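## Task

A free-standing wooden chest with seven shallow drawers sits on the table, and its second drawer from the top contains three small round tea tins. Pull that drawer open and put one tin down fully on the table top, upright or on its side. At the finish the two remaining tins must still be inside that drawer, all seven drawers closed, and the chest in its original spot. Nothing may still be moving, and nothing may count as done if only the robot is holding it there. Release everything and take the hand away.

## Robot and tools

Robot: one six-joint arm ending in a five-finger right hand. Positions are reported for the hand point, a spot fixed to the palm 0.05 m in front of it, where index pad and thumb tip meet in a pinch. Hand axes: +z runs along the straightened fingers (they extend 0.06-0.07 m past the point), +y points out of the palm, +x points across the palm toward the little finger. On the little-finger side a rigid wrist bracket sticks out and can strike the chest.

Scene frame: origin on the table top under the arm base, +z up, +y to the left when facing along +x. Results give end_effector_position (m), end_effector_quat_wxyz, and velocities in this frame. Reported position can be slightly off, more so at full reach.

The 14-number row (all values -1 to 1), order: dx, dy, dz, rx, ry, rz, little, ring, middle, index, thumb_bend, thumb_turn, force_limit, speed. The first six are an offset, not a pose: they are measured in the hand point's own axes from its pose in the most recent result that showed it (or, before any such result, and for later calls within one reply, from where the robot stands when the action begins). 1.0 equals 0.6 m or 180 degrees; rx, ry, rz form one rotation vector. Every row in a list is counted from that same starting pose, not added to the previous row. All zeros means go back to that starting pose, not stay still. Finger values are targets: +1 straight/open, -1 curled shut. thumb_turn +1 puts the thumb beside the palm, -1 across in front of it. A pinch is roughly index -0.22, thumb_bend -0.75, thumb_turn -0.57. force_limit maps -1..+1 linearly to about 0..10 N at the fingertip (0..15 N for both thumb motors) and only stops closing motion. speed maps -1..+1 to nearly zero..full speed (full travel in 0.6 s); close at -0.9 or lower for a soft grip.

Tools:
- execute_actions {"actions": [...], "pictures": bool}. Empty list: just report state. One action {"rows": [[14 numbers], ...], "steps": n}: up to 15 rows and 15 steps of 1/30 s, one row per step, last row repeated if short. One wait {"steps": n}, n up to 300, counted from the previous result.
- move {"target": [14 numbers], "speed": m/s 0.002-0.5 (default 0.25; turning up to twice that in rad/s), "stop_force": N 9-40, optional}. Drives the hand point in a straight line toward the target offset over 0.5-10 s; hand numbers are sent at the start. With stop_force the path halts when the wrist sensor feels that much extra push against the direction of travel, then backs off two steps and holds; use it only with slow, non-turning moves and omit it when pulling away from something you press on. Its result adds a move: line with the ending (done, contact, off_target, moving, held, fault), limits that acted (paced = pose clipped, held = some steps blocked), and distance from target.
- wait {"seconds": 0-10}: lets time pass, sends nothing.
- zoom_image {"camera", "region": [x0,y0,x1,y1]} on one of cam_head_left, cam_head_right, cam_high, cam_low (504x504) or cam_wrist (616x616 fisheye), region at most 504x504 px.
- show_instructions: shows reference pages.
- finished_scene {"scene": 1 or 2}: ends the scene irreversibly and reports success.

Motion details: each step the commanded pose is clipped to 100 mm and 16 degrees from the measured one, and motion lags commands by about 0.17 s. After an action the arm continues only to the last clipped pose, so check the result and command the remainder. Position is favoured over orientation when both cannot be met. Move paths do not avoid obstacles and the hand can overshoot the path, especially with the arm near straight.

Hand behaviour: a motor only starts when its target changes by 0.01 or more, keeps running after the action, then locks (holding at least 15 N). For a whole-hand wrap around a 0.035-0.08 m object, turn the thumb fully in front of the palm before reaching it. Repeating the same numbers keeps a grip; to squeeze harder raise force_limit and send a more closed target; to loosen send a more open one. hand_measured, hand_stopped_by (moving, target, force, stalled, fault) and hand_load_n list six values in row order; loads near zero mean the grip is lost.

Other result lines: HELD marks steps not sent; a pose unreachable line means the clearance check altered the command; Wrist force and Wrist torque are sensor readings in hand axes (offsets up to ~4 N, noise, saturation near 50 N). Hand target shows where the controller is steering.

Avoid: the arm is stiff, so aiming even slightly past a firm surface can trigger a fault stop (joint torque limit, or 150 N on the arm), freezing it for 10 s. Faster contact means a harder hit. Holding loads heats motors; a MOTOR HOT warning appears from 70 °C and braking happens at 85 °C. Do not drop tins, slam drawers, shove the loose chest out of place, or knock anything off the table. Loose objects may occasionally be nudged by outside pushes.

Each tool is called after "Request:" as name(argument=value, ...), one argument or row to a line, values as JSON.

Reference images:

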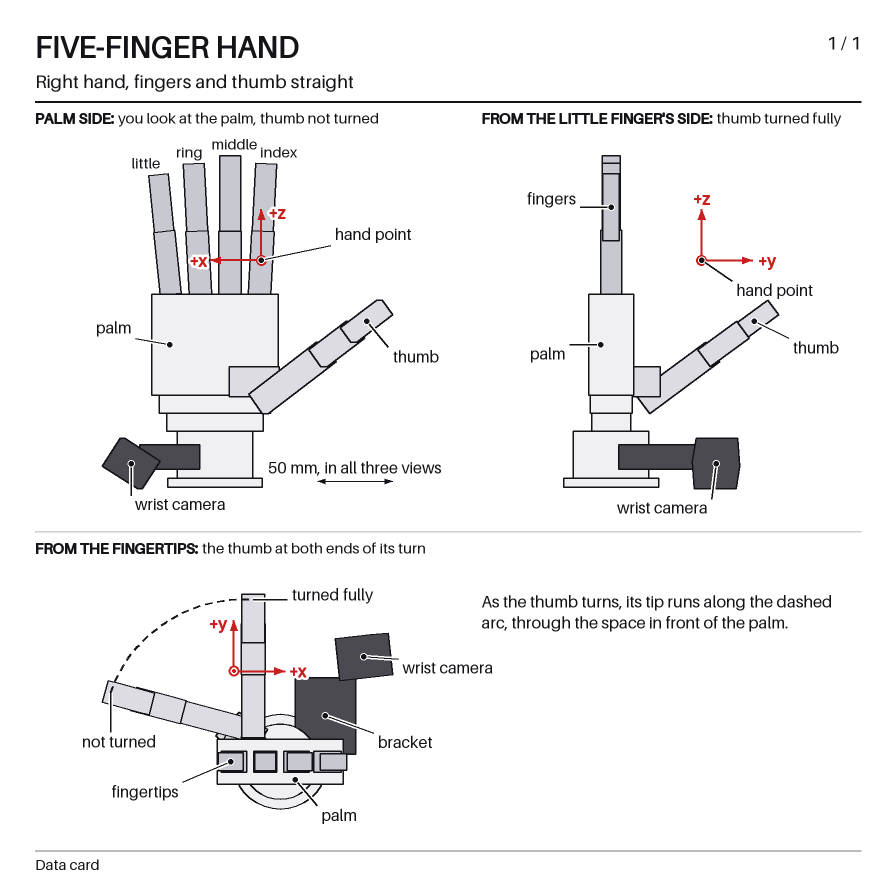

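## Session

Request:
execute_actions(
  actions=[],
)

Scene clock: 0.00 s of 6600.00 s.
end_effector_position=(+0.4578, -0.0335, +0.3693) hand_measured=(+1.000, +1.000, +1.000, +1.000, +1.000, +1.000) hand_load_n=(+0.0, +0.0, +0.0, +0.0, +0.0, +0.0) hand_stopped_by=(target, target, target, target, target, target) hand_force_limit=0.00 hand_speed=-0.80 end_effector_quat_wxyz=(+0.259, +0.658, +0.654, -0.270) end_effector_velocity=(+0.000, +0.000, -0.001) end_effector_angular_velocity=(+0.000, +0.001, +0.001)
Joint positions: [-0.672 -1.217  1.667  1.124  1.571 -0.674]
Joint velocities: [ 0.002 -0.     0.001 -0.001  0.     0.   ]
Joint torques (N m, as the arm reports them, + toward a larger angle): no reading
Wrist force (N, on the end effector, along its own x y z axes, offset not removed): no reading
Wrist torque (N m, same axes, about the end effector's origin, offset not removed): no reading
Hand target: +0.458, -0.034, +0.369; +0.259, +0.658, +0.654, -0.270

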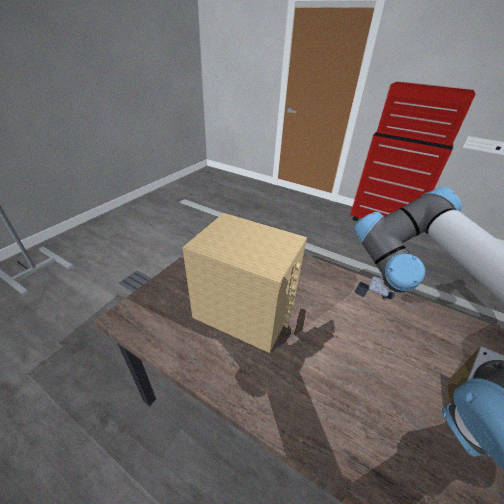

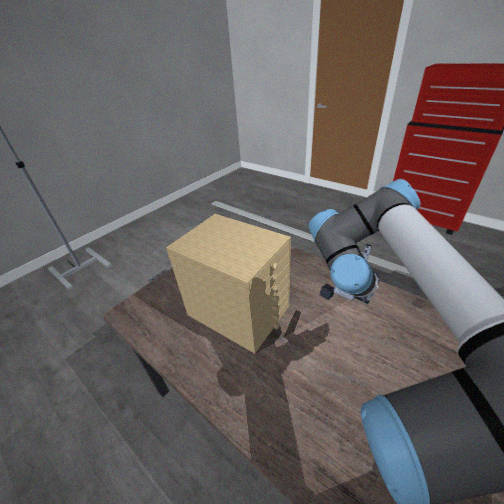

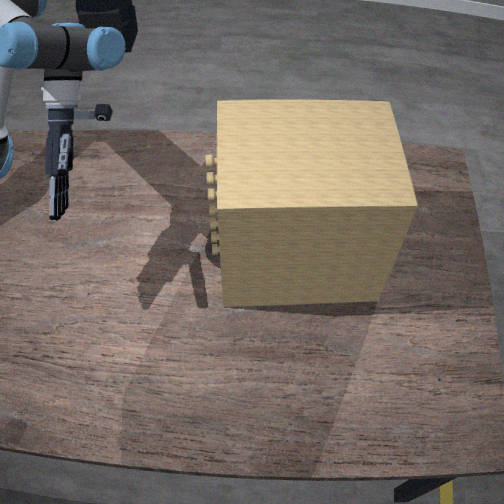

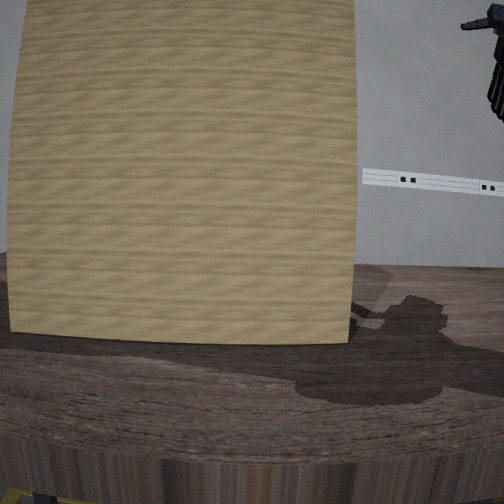

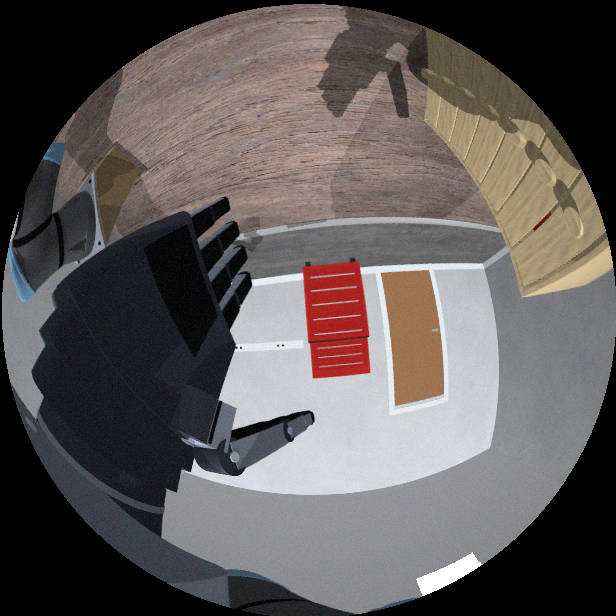

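Request:
move(
  target=[0,0.15,0,0,0.41,0,-1,-1,-1,0.3,-0.3,-0.57,0,0.5],
)

Scene clock: 34.03 s of 6600.00 s.
end_effector_position=(+0.5481, -0.0347, +0.3690) hand_measured=(-1.000, -1.000, -1.000, +0.300, -0.300, -0.570) hand_load_n=(+0.0, +0.0, +0.0, +0.0, +0.0, +0.0) hand_stopped_by=(target, target, target, target, target, target) hand_force_limit=0.00 hand_speed=0.50 end_effector_quat_wxyz=(-0.184, +0.689, +0.678, +0.179) end_effector_velocity=(+0.001, +0.001, -0.000) end_effector_angular_velocity=(+0.010, +0.001, +0.003)
Joint positions: [-0.909 -0.586  1.282  2.094  0.94  -1.355]
Joint velocities: [ 0.001  0.005 -0.001  0.009 -0.001 -0.009]
Joint torques (N m, as the arm reports them, + toward a larger angle): [-33.42 -19.84 -30.75   4.5   -2.03  -2.1 ]
Wrist force (N, on the end effector, along its own x y z axes, offset not removed): [-0.4 0.7 -2.9]
Wrist torque (N m, same axes, about the end effector's origin, offset not removed): [0.21 0.13 -0.10]
Hand target: +0.548, -0.035, +0.369; -0.184, +0.688, +0.678, +0.179
Off the commanded pose: 0.001 m, 0 deg.
After step 90, 27.93 s passed at rest.
move: done

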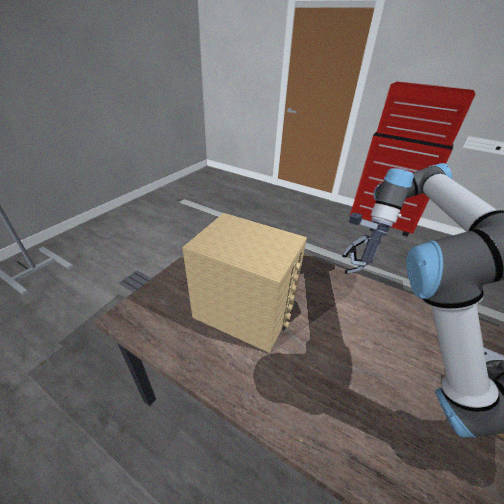

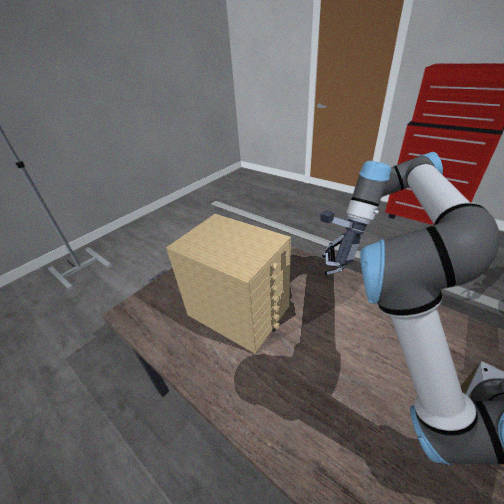

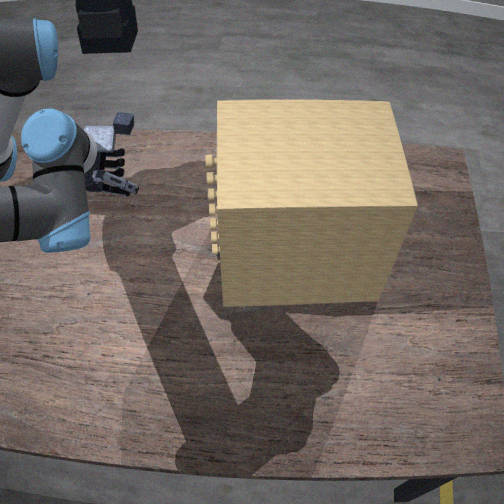

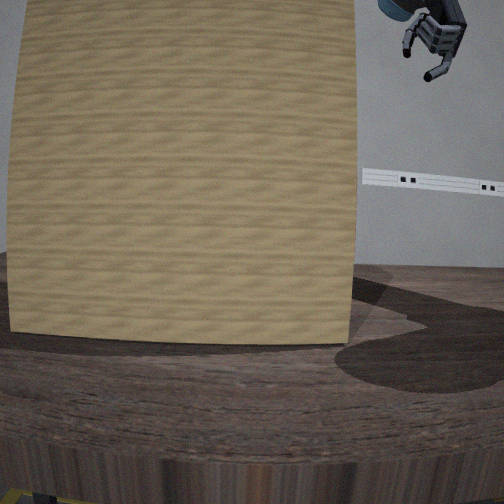

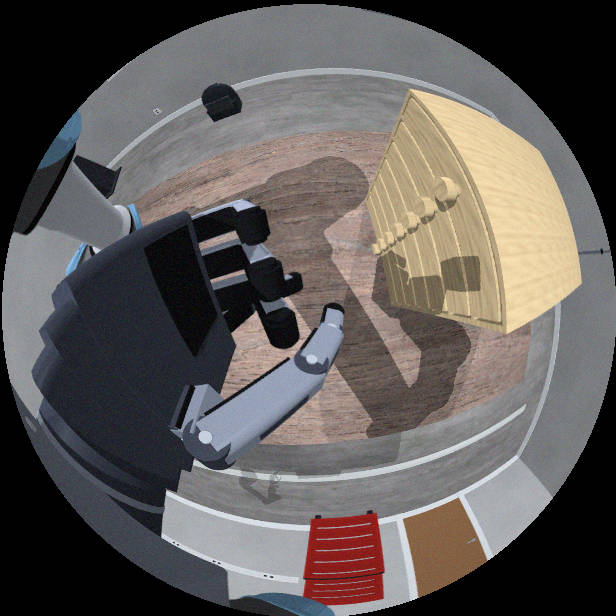

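Request:
move(
  target=[0.116,0.08,0.067,0,0,0,-1,-1,-1,0.3,-0.3,-0.57,0,0.5],
)

Scene clock: 41.53 s of 6600.00 s.
end_effector_position=(+0.5969, +0.0449, +0.3679) hand_measured=(-1.000, -1.000, -1.000, +0.300, -0.300, -0.570) hand_load_n=(+0.0, +0.0, +0.0, +0.0, +0.0, +0.0) hand_stopped_by=(target, target, target, target, target, target) hand_force_limit=0.00 hand_speed=0.50 end_effector_quat_wxyz=(-0.184, +0.689, +0.678, +0.179) end_effector_velocity=(+0.001, +0.003, -0.002) end_effector_angular_velocity=(+0.002, +0.003, +0.001)
Joint positions: [-0.79  -0.656  1.247  2.162  0.829 -1.299]
Joint velocities: [ 0.006  0.    -0.002  0.003 -0.002  0.002]
Joint torques (N m, as the arm reports them, + toward a larger angle): [-20.94 -32.72 -30.25   3.73  -2.1    2.01]
Wrist force (N, on the end effector, along its own x y z axes, offset not removed): [1.1 -1.5 0.5]
Wrist torque (N m, same axes, about the end effector's origin, offset not removed): [-0.11 -0.16 0.03]
Hand target: +0.597, +0.045, +0.368; -0.184, +0.689, +0.678, +0.179
Off the commanded pose: 0.000 m, 0 deg.
After step 90, 3.50 s passed at rest.
move: done

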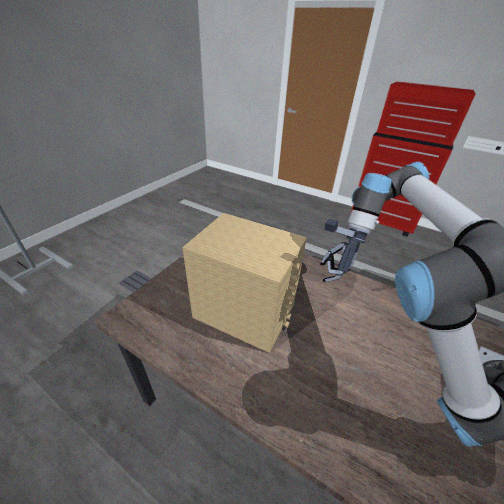

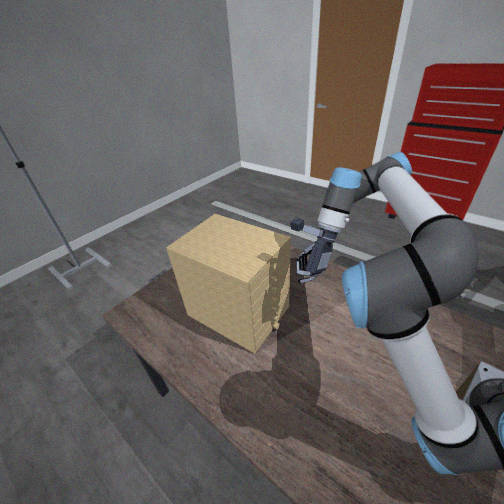

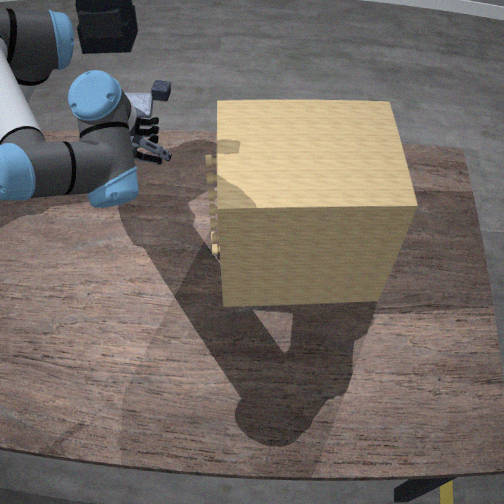

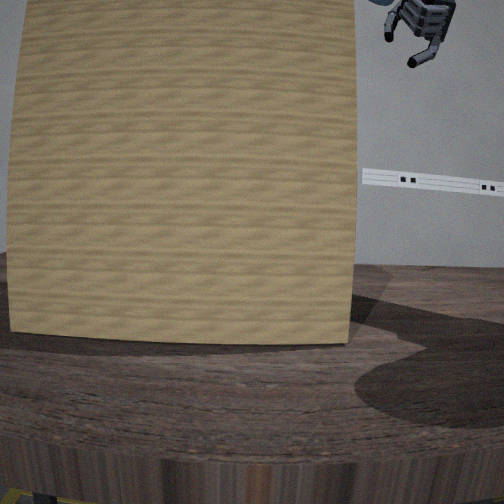

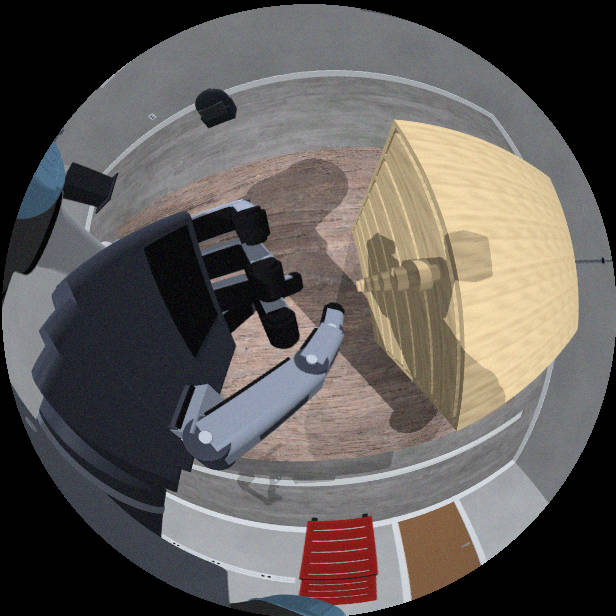

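Request:
move(
  target=[-0.035,0,0.172,0,0,0,-1,-1,-1,0.3,-0.3,-0.57,0,0.5],
)

Scene clock: 57.70 s of 6600.00 s.
end_effector_position=(+0.5961, +0.0775, +0.2680) hand_measured=(-1.000, -1.000, -1.000, +0.300, -0.300, -0.570) hand_load_n=(+0.0, +0.0, +0.0, +0.0, +0.0, +0.0) hand_stopped_by=(target, target, target, target, target, target) hand_force_limit=0.00 hand_speed=0.50 end_effector_quat_wxyz=(-0.184, +0.689, +0.678, +0.179) end_effector_velocity=(+0.000, +0.000, -0.003) end_effector_angular_velocity=(-0.000, +0.000, +0.000)
Joint positions: [-0.675 -0.666  1.421  1.951  0.724 -1.233]
Joint velocities: [ 0.003  0.002  0.002 -0.006 -0.003  0.002]
Joint torques (N m, as the arm reports them, + toward a larger angle): [-20.91 -19.26  -3.48   0.42  -2.02   2.17]
Wrist force (N, on the end effector, along its own x y z axes, offset not removed): [3.4 -1.2 -2.3]
Wrist torque (N m, same axes, about the end effector's origin, offset not removed): [0.04 -0.34 0.28]
Hand target: +0.596, +0.078, +0.268; -0.184, +0.689, +0.678, +0.179
Off the commanded pose: 0.000 m, 0 deg.
After step 90, 12.13 s passed at rest.
move: done

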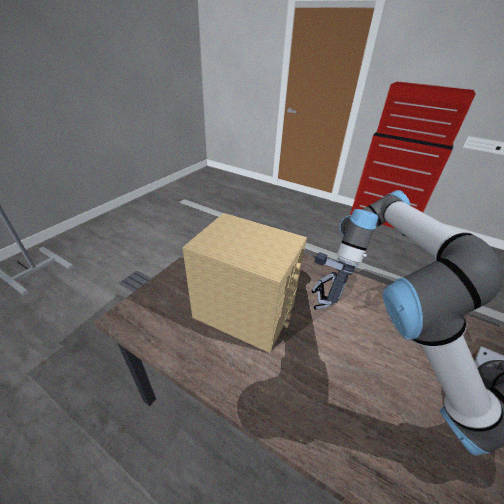

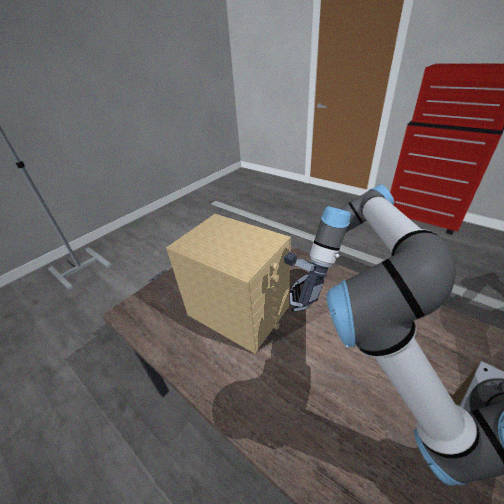

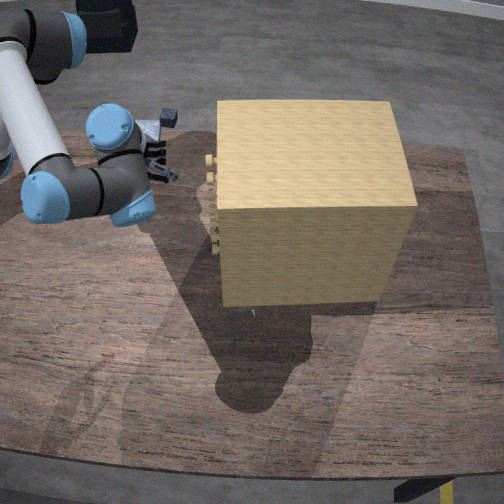

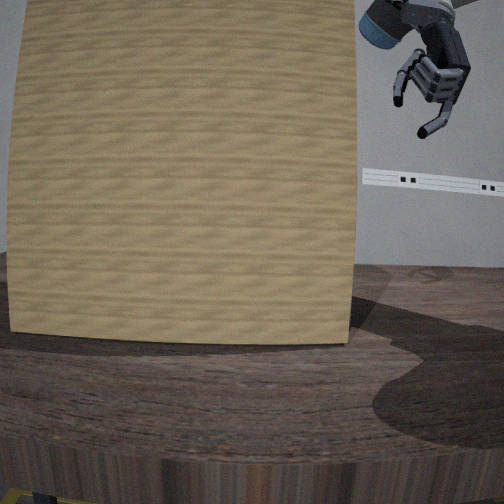

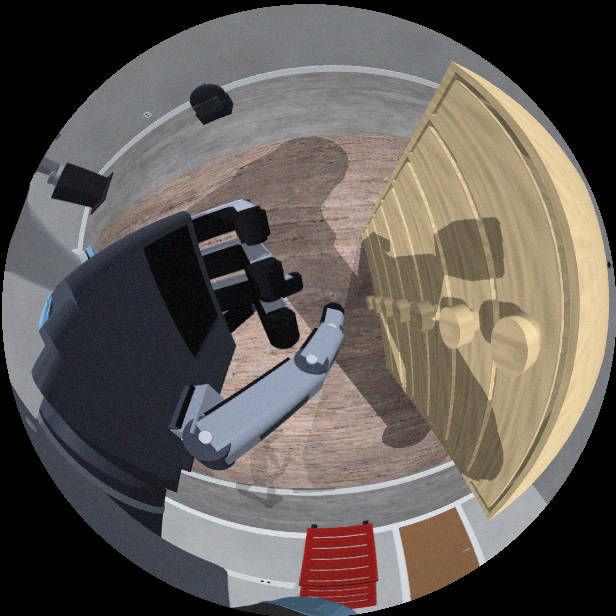

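Request:
move(
  target=[0.0105,0.04,-0.052,0,0,0,-1,-1,-1,0.3,-0.3,-0.57,0,0.5],
  speed=0.1,
)

Scene clock: 73.47 s of 6600.00 s.
end_effector_position=(+0.6202, +0.0674, +0.2978) hand_measured=(-1.000, -1.000, -1.000, +0.300, -0.300, -0.570) hand_load_n=(+0.0, +0.0, +0.0, +0.0, +0.0, +0.0) hand_stopped_by=(target, target, target, target, target, target) hand_force_limit=0.00 hand_speed=0.50 end_effector_quat_wxyz=(-0.184, +0.689, +0.678, +0.179) end_effector_velocity=(+0.002, -0.001, +0.002) end_effector_angular_velocity=(-0.000, +0.001, +0.000)
Joint positions: [-0.686 -0.626  1.288  2.05   0.734 -1.24 ]
Joint velocities: [-0.     0.003 -0.011  0.008  0.001 -0.   ]
Joint torques (N m, as the arm reports them, + toward a larger angle): [-52.77 -20.53 -31.17   3.44   1.68  -2.01]
Wrist force (N, on the end effector, along its own x y z axes, offset not removed): [1.6 -2.3 -2.7]
Wrist torque (N m, same axes, about the end effector's origin, offset not removed): [-0.23 -0.27 -0.01]
Hand target: +0.620, +0.067, +0.298; -0.184, +0.689, +0.678, +0.179
Off the commanded pose: 0.000 m, 0 deg.
After step 90, 11.87 s passed at rest.
move: done

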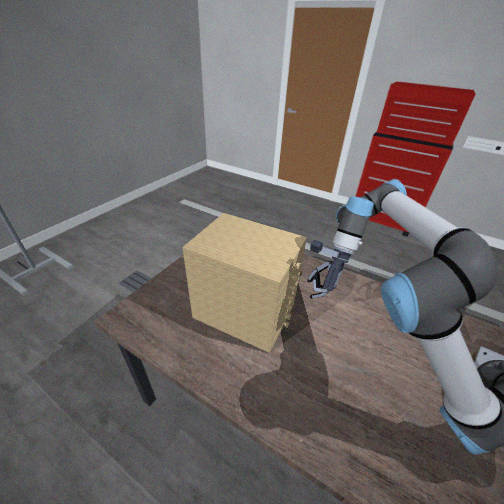

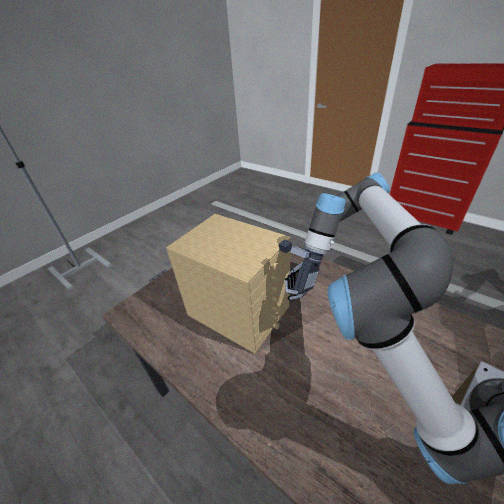

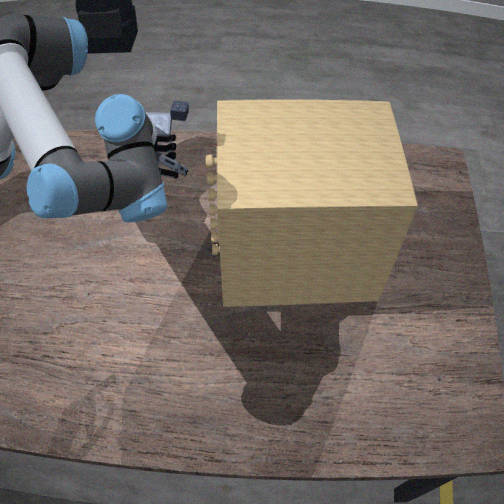

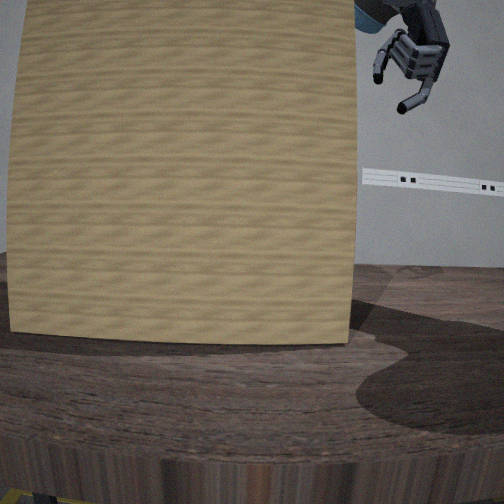

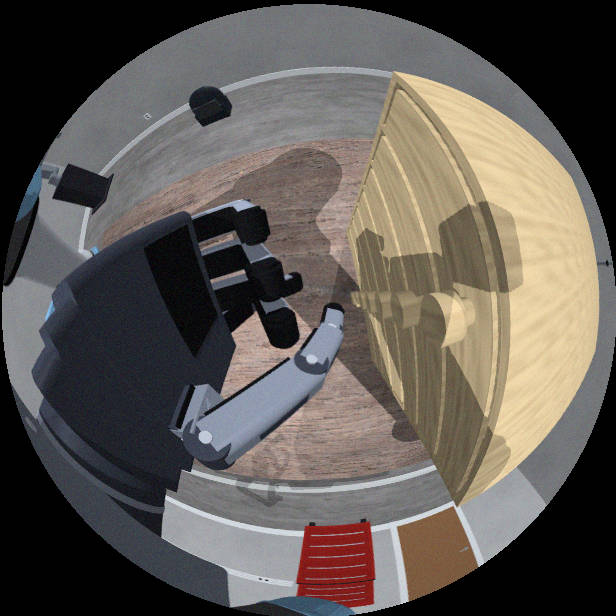

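Request:
move(
  target=[0,0.03,-0.02,0,0,0,-1,-1,-1,0.35,-0.75,-0.57,0,0.5],
  speed=0.1,
)

Request:
zoom_image(
  camera="cam_high",
  region=[120,90,260,230],
)

Request:
zoom_image(
  camera="cam_head_right",
  region=[240,220,350,330],
)

Scene clock: 80.93 s of 6600.00 s.
end_effector_position=(+0.6380, +0.0613, +0.3079) hand_measured=(-1.000, -1.000, -1.000, +0.350, -0.750, -0.570) hand_load_n=(+0.0, +0.0, +0.0, +0.0, +0.0, +0.0) hand_stopped_by=(target, target, target, target, target, target) hand_force_limit=0.00 hand_speed=0.50 end_effector_quat_wxyz=(-0.184, +0.689, +0.678, +0.179) end_effector_velocity=(+0.002, +0.001, +0.001) end_effector_angular_velocity=(-0.001, -0.000, +0.003)
Joint positions: [-0.682 -0.587  1.196  2.101  0.731 -1.238]
Joint velocities: [ 0.002  0.002 -0.011  0.006 -0.    -0.   ]
Joint torques (N m, as the arm reports them, + toward a larger angle): [-22.39 -24.23 -29.31   3.82  -2.31   2.02]
Wrist force (N, on the end effector, along its own x y z axes, offset not removed): [1.3 -1.7 -2.0]
Wrist torque (N m, same axes, about the end effector's origin, offset not removed): [-0.11 0.06 0.01]
Hand target: +0.638, +0.061, +0.308; -0.184, +0.689, +0.678, +0.179
Off the commanded pose: 0.000 m, 0 deg.
After step 90, 3.63 s passed at rest.
move: done

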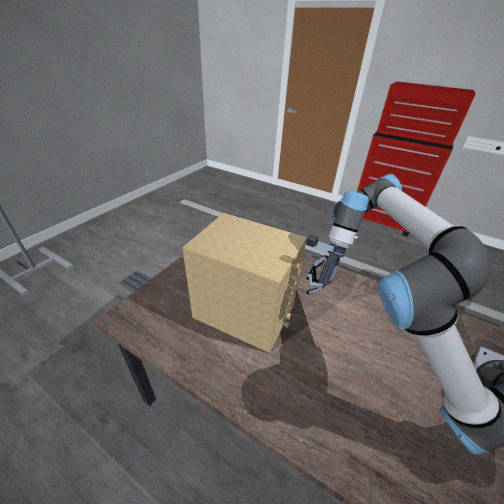

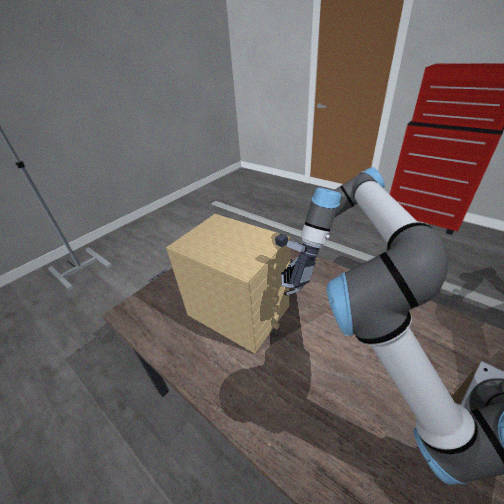

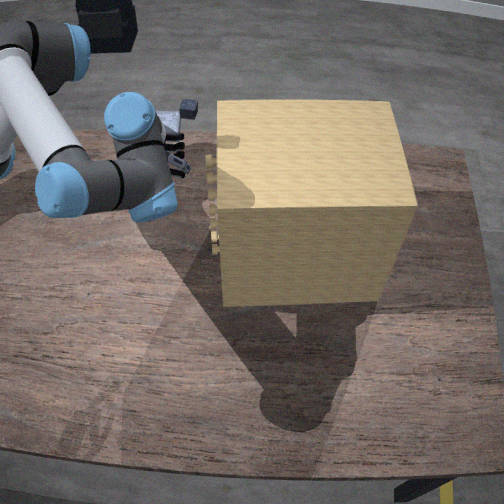

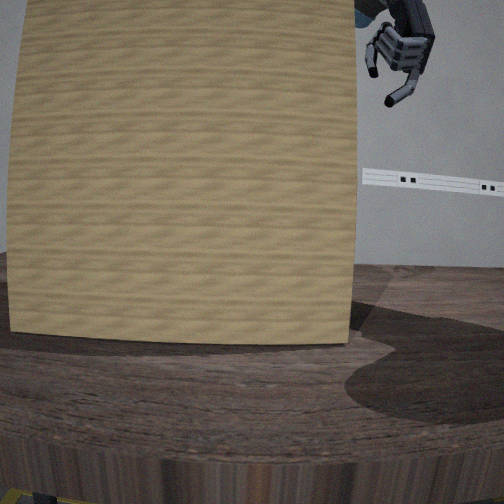

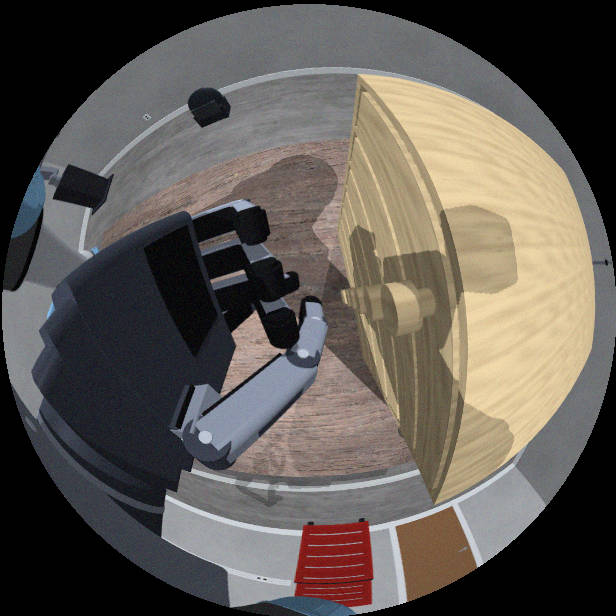

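Region (120, 90, 260, 230) of cam_high's 504x504 image, scaled by 3.600, with more detail than that image has.

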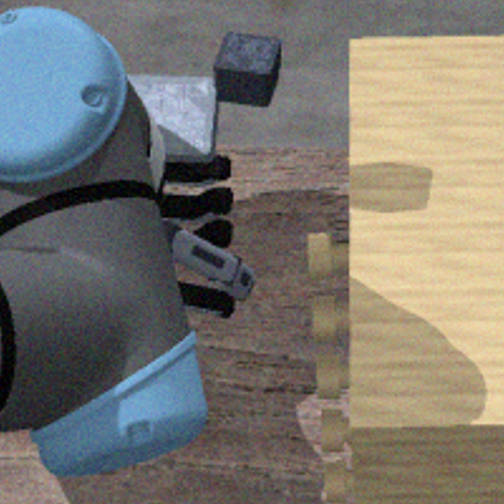

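Region (240, 220, 350, 330) of cam_head_right's 504x504 image, scaled by 4.582, with more detail than that image has.

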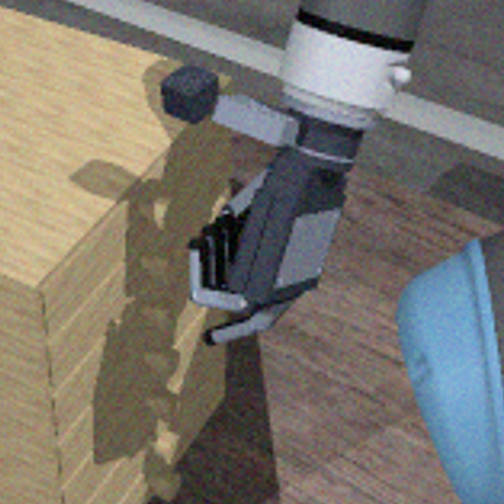

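Request:
move(
  target=[-0.025,0,0.014,0,0.167,0,1,1,1,0.45,-0.75,-0.57,0,0.5],
  speed=0.15,
)

Request:
zoom_image(
  camera="cam_high",
  region=[120,90,260,230],
)

Request:
zoom_image(
  camera="cam_head_right",
  region=[240,220,350,330],
)

Scene clock: 107.57 s of 6600.00 s.
end_effector_position=(+0.6379, +0.0521, +0.2932) hand_measured=(+1.000, +1.000, +1.000, +0.450, -0.750, -0.570) hand_load_n=(+0.0, +0.0, +0.0, +0.0, +0.0, +0.0) hand_stopped_by=(target, target, target, target, target, target) hand_force_limit=0.00 hand_speed=0.50 end_effector_quat_wxyz=(-0.353, +0.619, +0.607, +0.351) end_effector_velocity=(+0.000, +0.000, +0.000) end_effector_angular_velocity=(+0.011, +0.000, +0.001)
Joint positions: [-0.701 -0.451  1.418  2.538  0.733 -1.843]
Joint velocities: [ 0.001  0.002  0.002  0.011  0.003 -0.012]
Joint torques (N m, as the arm reports them, + toward a larger angle): [-22.8  -27.12  -1.79   2.78   2.34  -2.31]
Wrist force (N, on the end effector, along its own x y z axes, offset not removed): [0.7 -1.3 0.3]
Wrist torque (N m, same axes, about the end effector's origin, offset not removed): [-0.25 0.03 0.15]
Hand target: +0.638, +0.052, +0.293; -0.353, +0.619, +0.607, +0.351
Off the commanded pose: 0.000 m, 0 deg.
After step 90, 21.43 s passed at rest.
move: done

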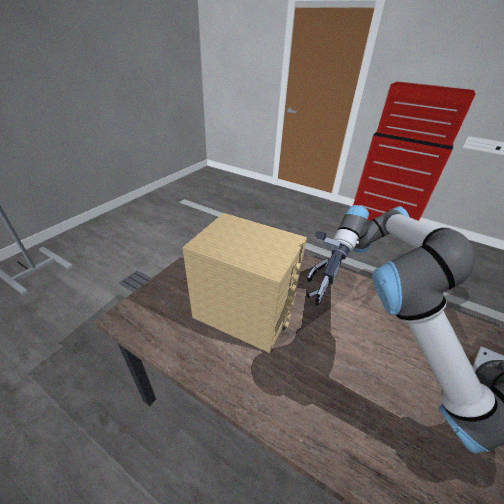

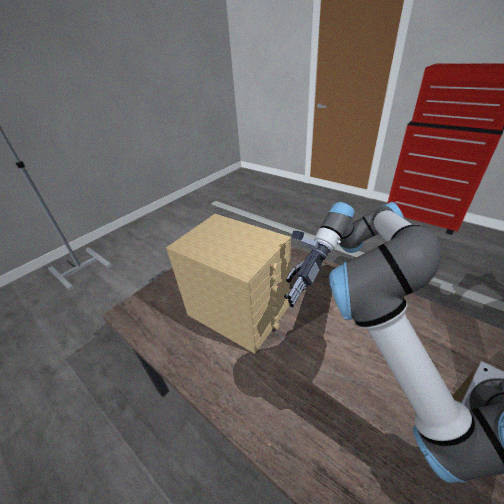

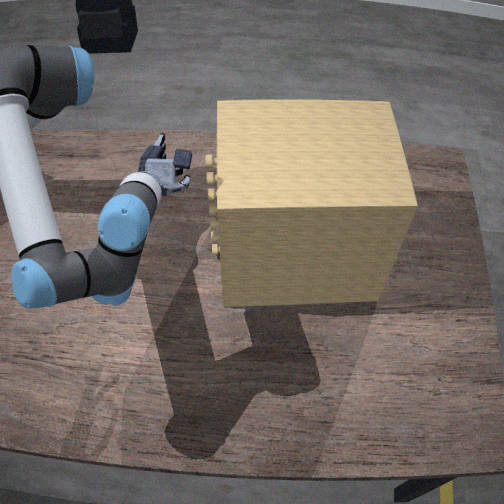

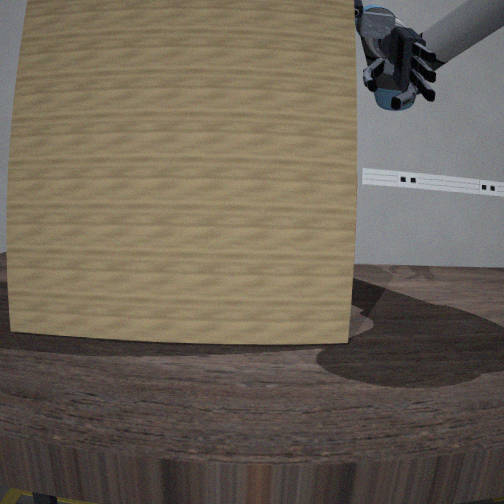

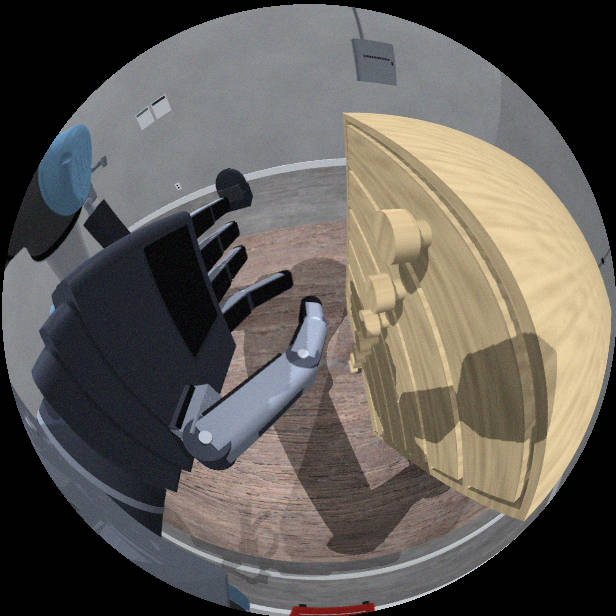

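Region (120, 90, 260, 230) of cam_high's 504x504 image, scaled by 3.600, with more detail than that image has.

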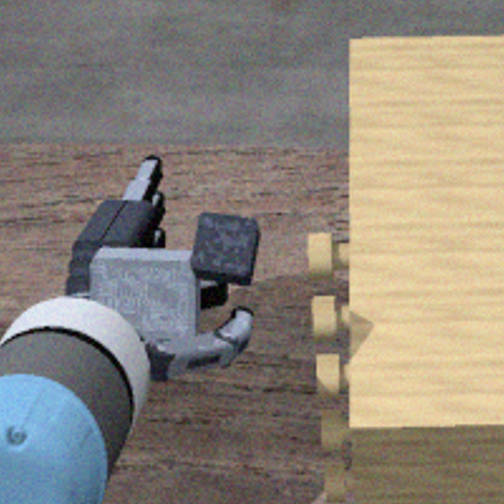

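Region (240, 220, 350, 330) of cam_head_right's 504x504 image, scaled by 4.582, with more detail than that image has.

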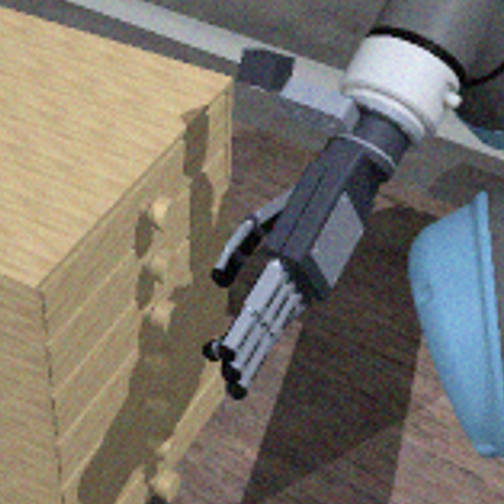

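Request:
move(
  target=[-0.012,0.045,0.016,0,0,0,1,1,1,0.45,-0.75,-0.57,0,0.5],
  speed=0.05,
  stop_force=10,
)

Request:
zoom_image(
  camera="cam_high",
  region=[150,110,250,210],
)

Request:
zoom_image(
  camera="cam_head_right",
  region=[240,230,330,320],
)

Scene clock: 121.67 s of 6600.00 s.
end_effector_position=(+0.6646, +0.0563, +0.2819) hand_measured=(+1.000, +1.000, +1.000, +0.450, -0.750, -0.570) hand_load_n=(+0.0, +0.0, +0.0, +0.0, +0.0, +0.0) hand_stopped_by=(target, target, target, target, target, target) hand_force_limit=0.00 hand_speed=0.50 end_effector_quat_wxyz=(-0.353, +0.619, +0.607, +0.351) end_effector_velocity=(+0.002, -0.000, -0.001) end_effector_angular_velocity=(+0.001, +0.001, -0.001)
Joint positions: [-0.662 -0.419  1.348  2.591  0.696 -1.864]
Joint velocities: [ 0.002  0.003 -0.004  0.004 -0.002 -0.002]
Joint torques (N m, as the arm reports them, + toward a larger angle): [-25.76 -26.56 -28.81   2.69  -1.22  -2.19]
Wrist force (N, on the end effector, along its own x y z axes, offset not removed): [-2.0 0.2 -2.9]
Wrist torque (N m, same axes, about the end effector's origin, offset not removed): [0.17 0.46 -0.15]
Hand target: +0.665, +0.056, +0.282; -0.353, +0.619, +0.607, +0.351
Off the commanded pose: 0.000 m, 0 deg.
After step 90, 10.10 s passed at rest.
move: done

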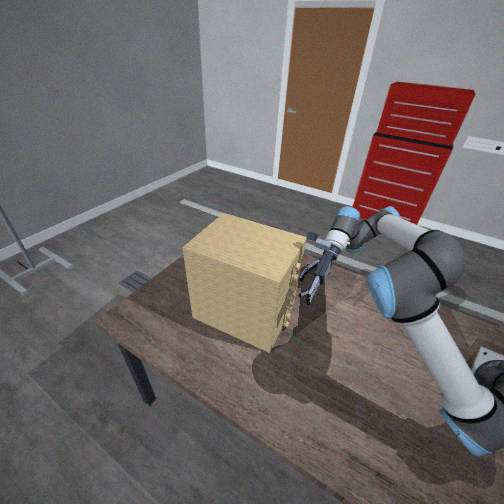

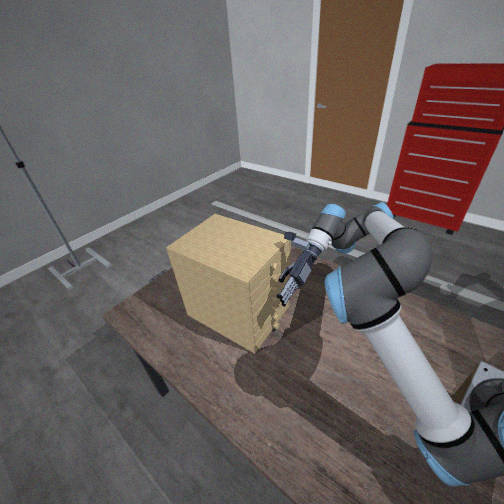

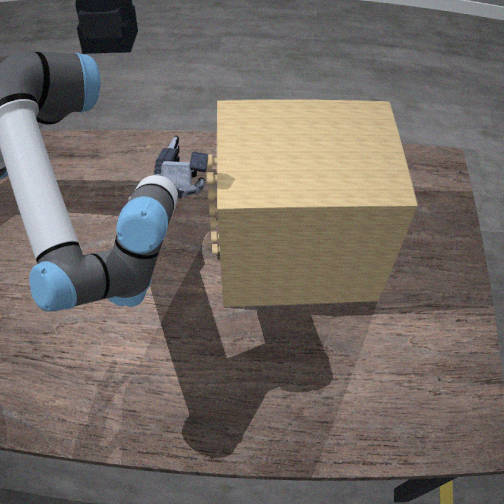

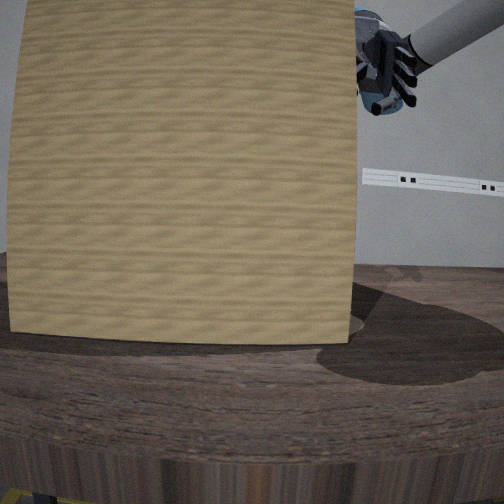

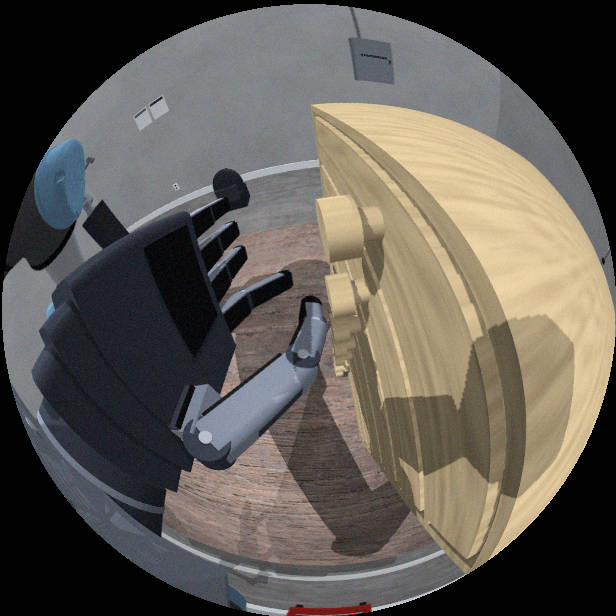

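Region (150, 110, 250, 210) of cam_high's 504x504 image, scaled by 5.040, with more detail than that image has.

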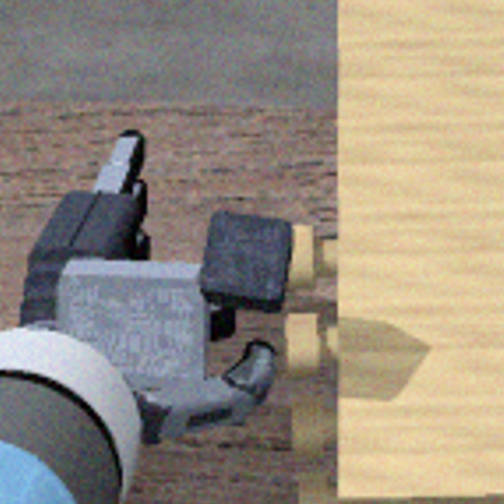

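Region (240, 230, 330, 320) of cam_head_right's 504x504 image, scaled by 5.600, with more detail than that image has.

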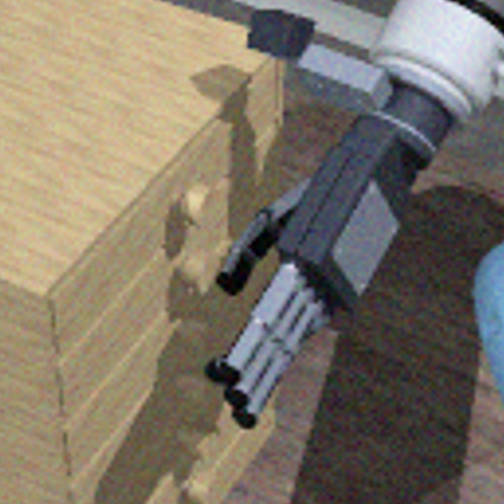

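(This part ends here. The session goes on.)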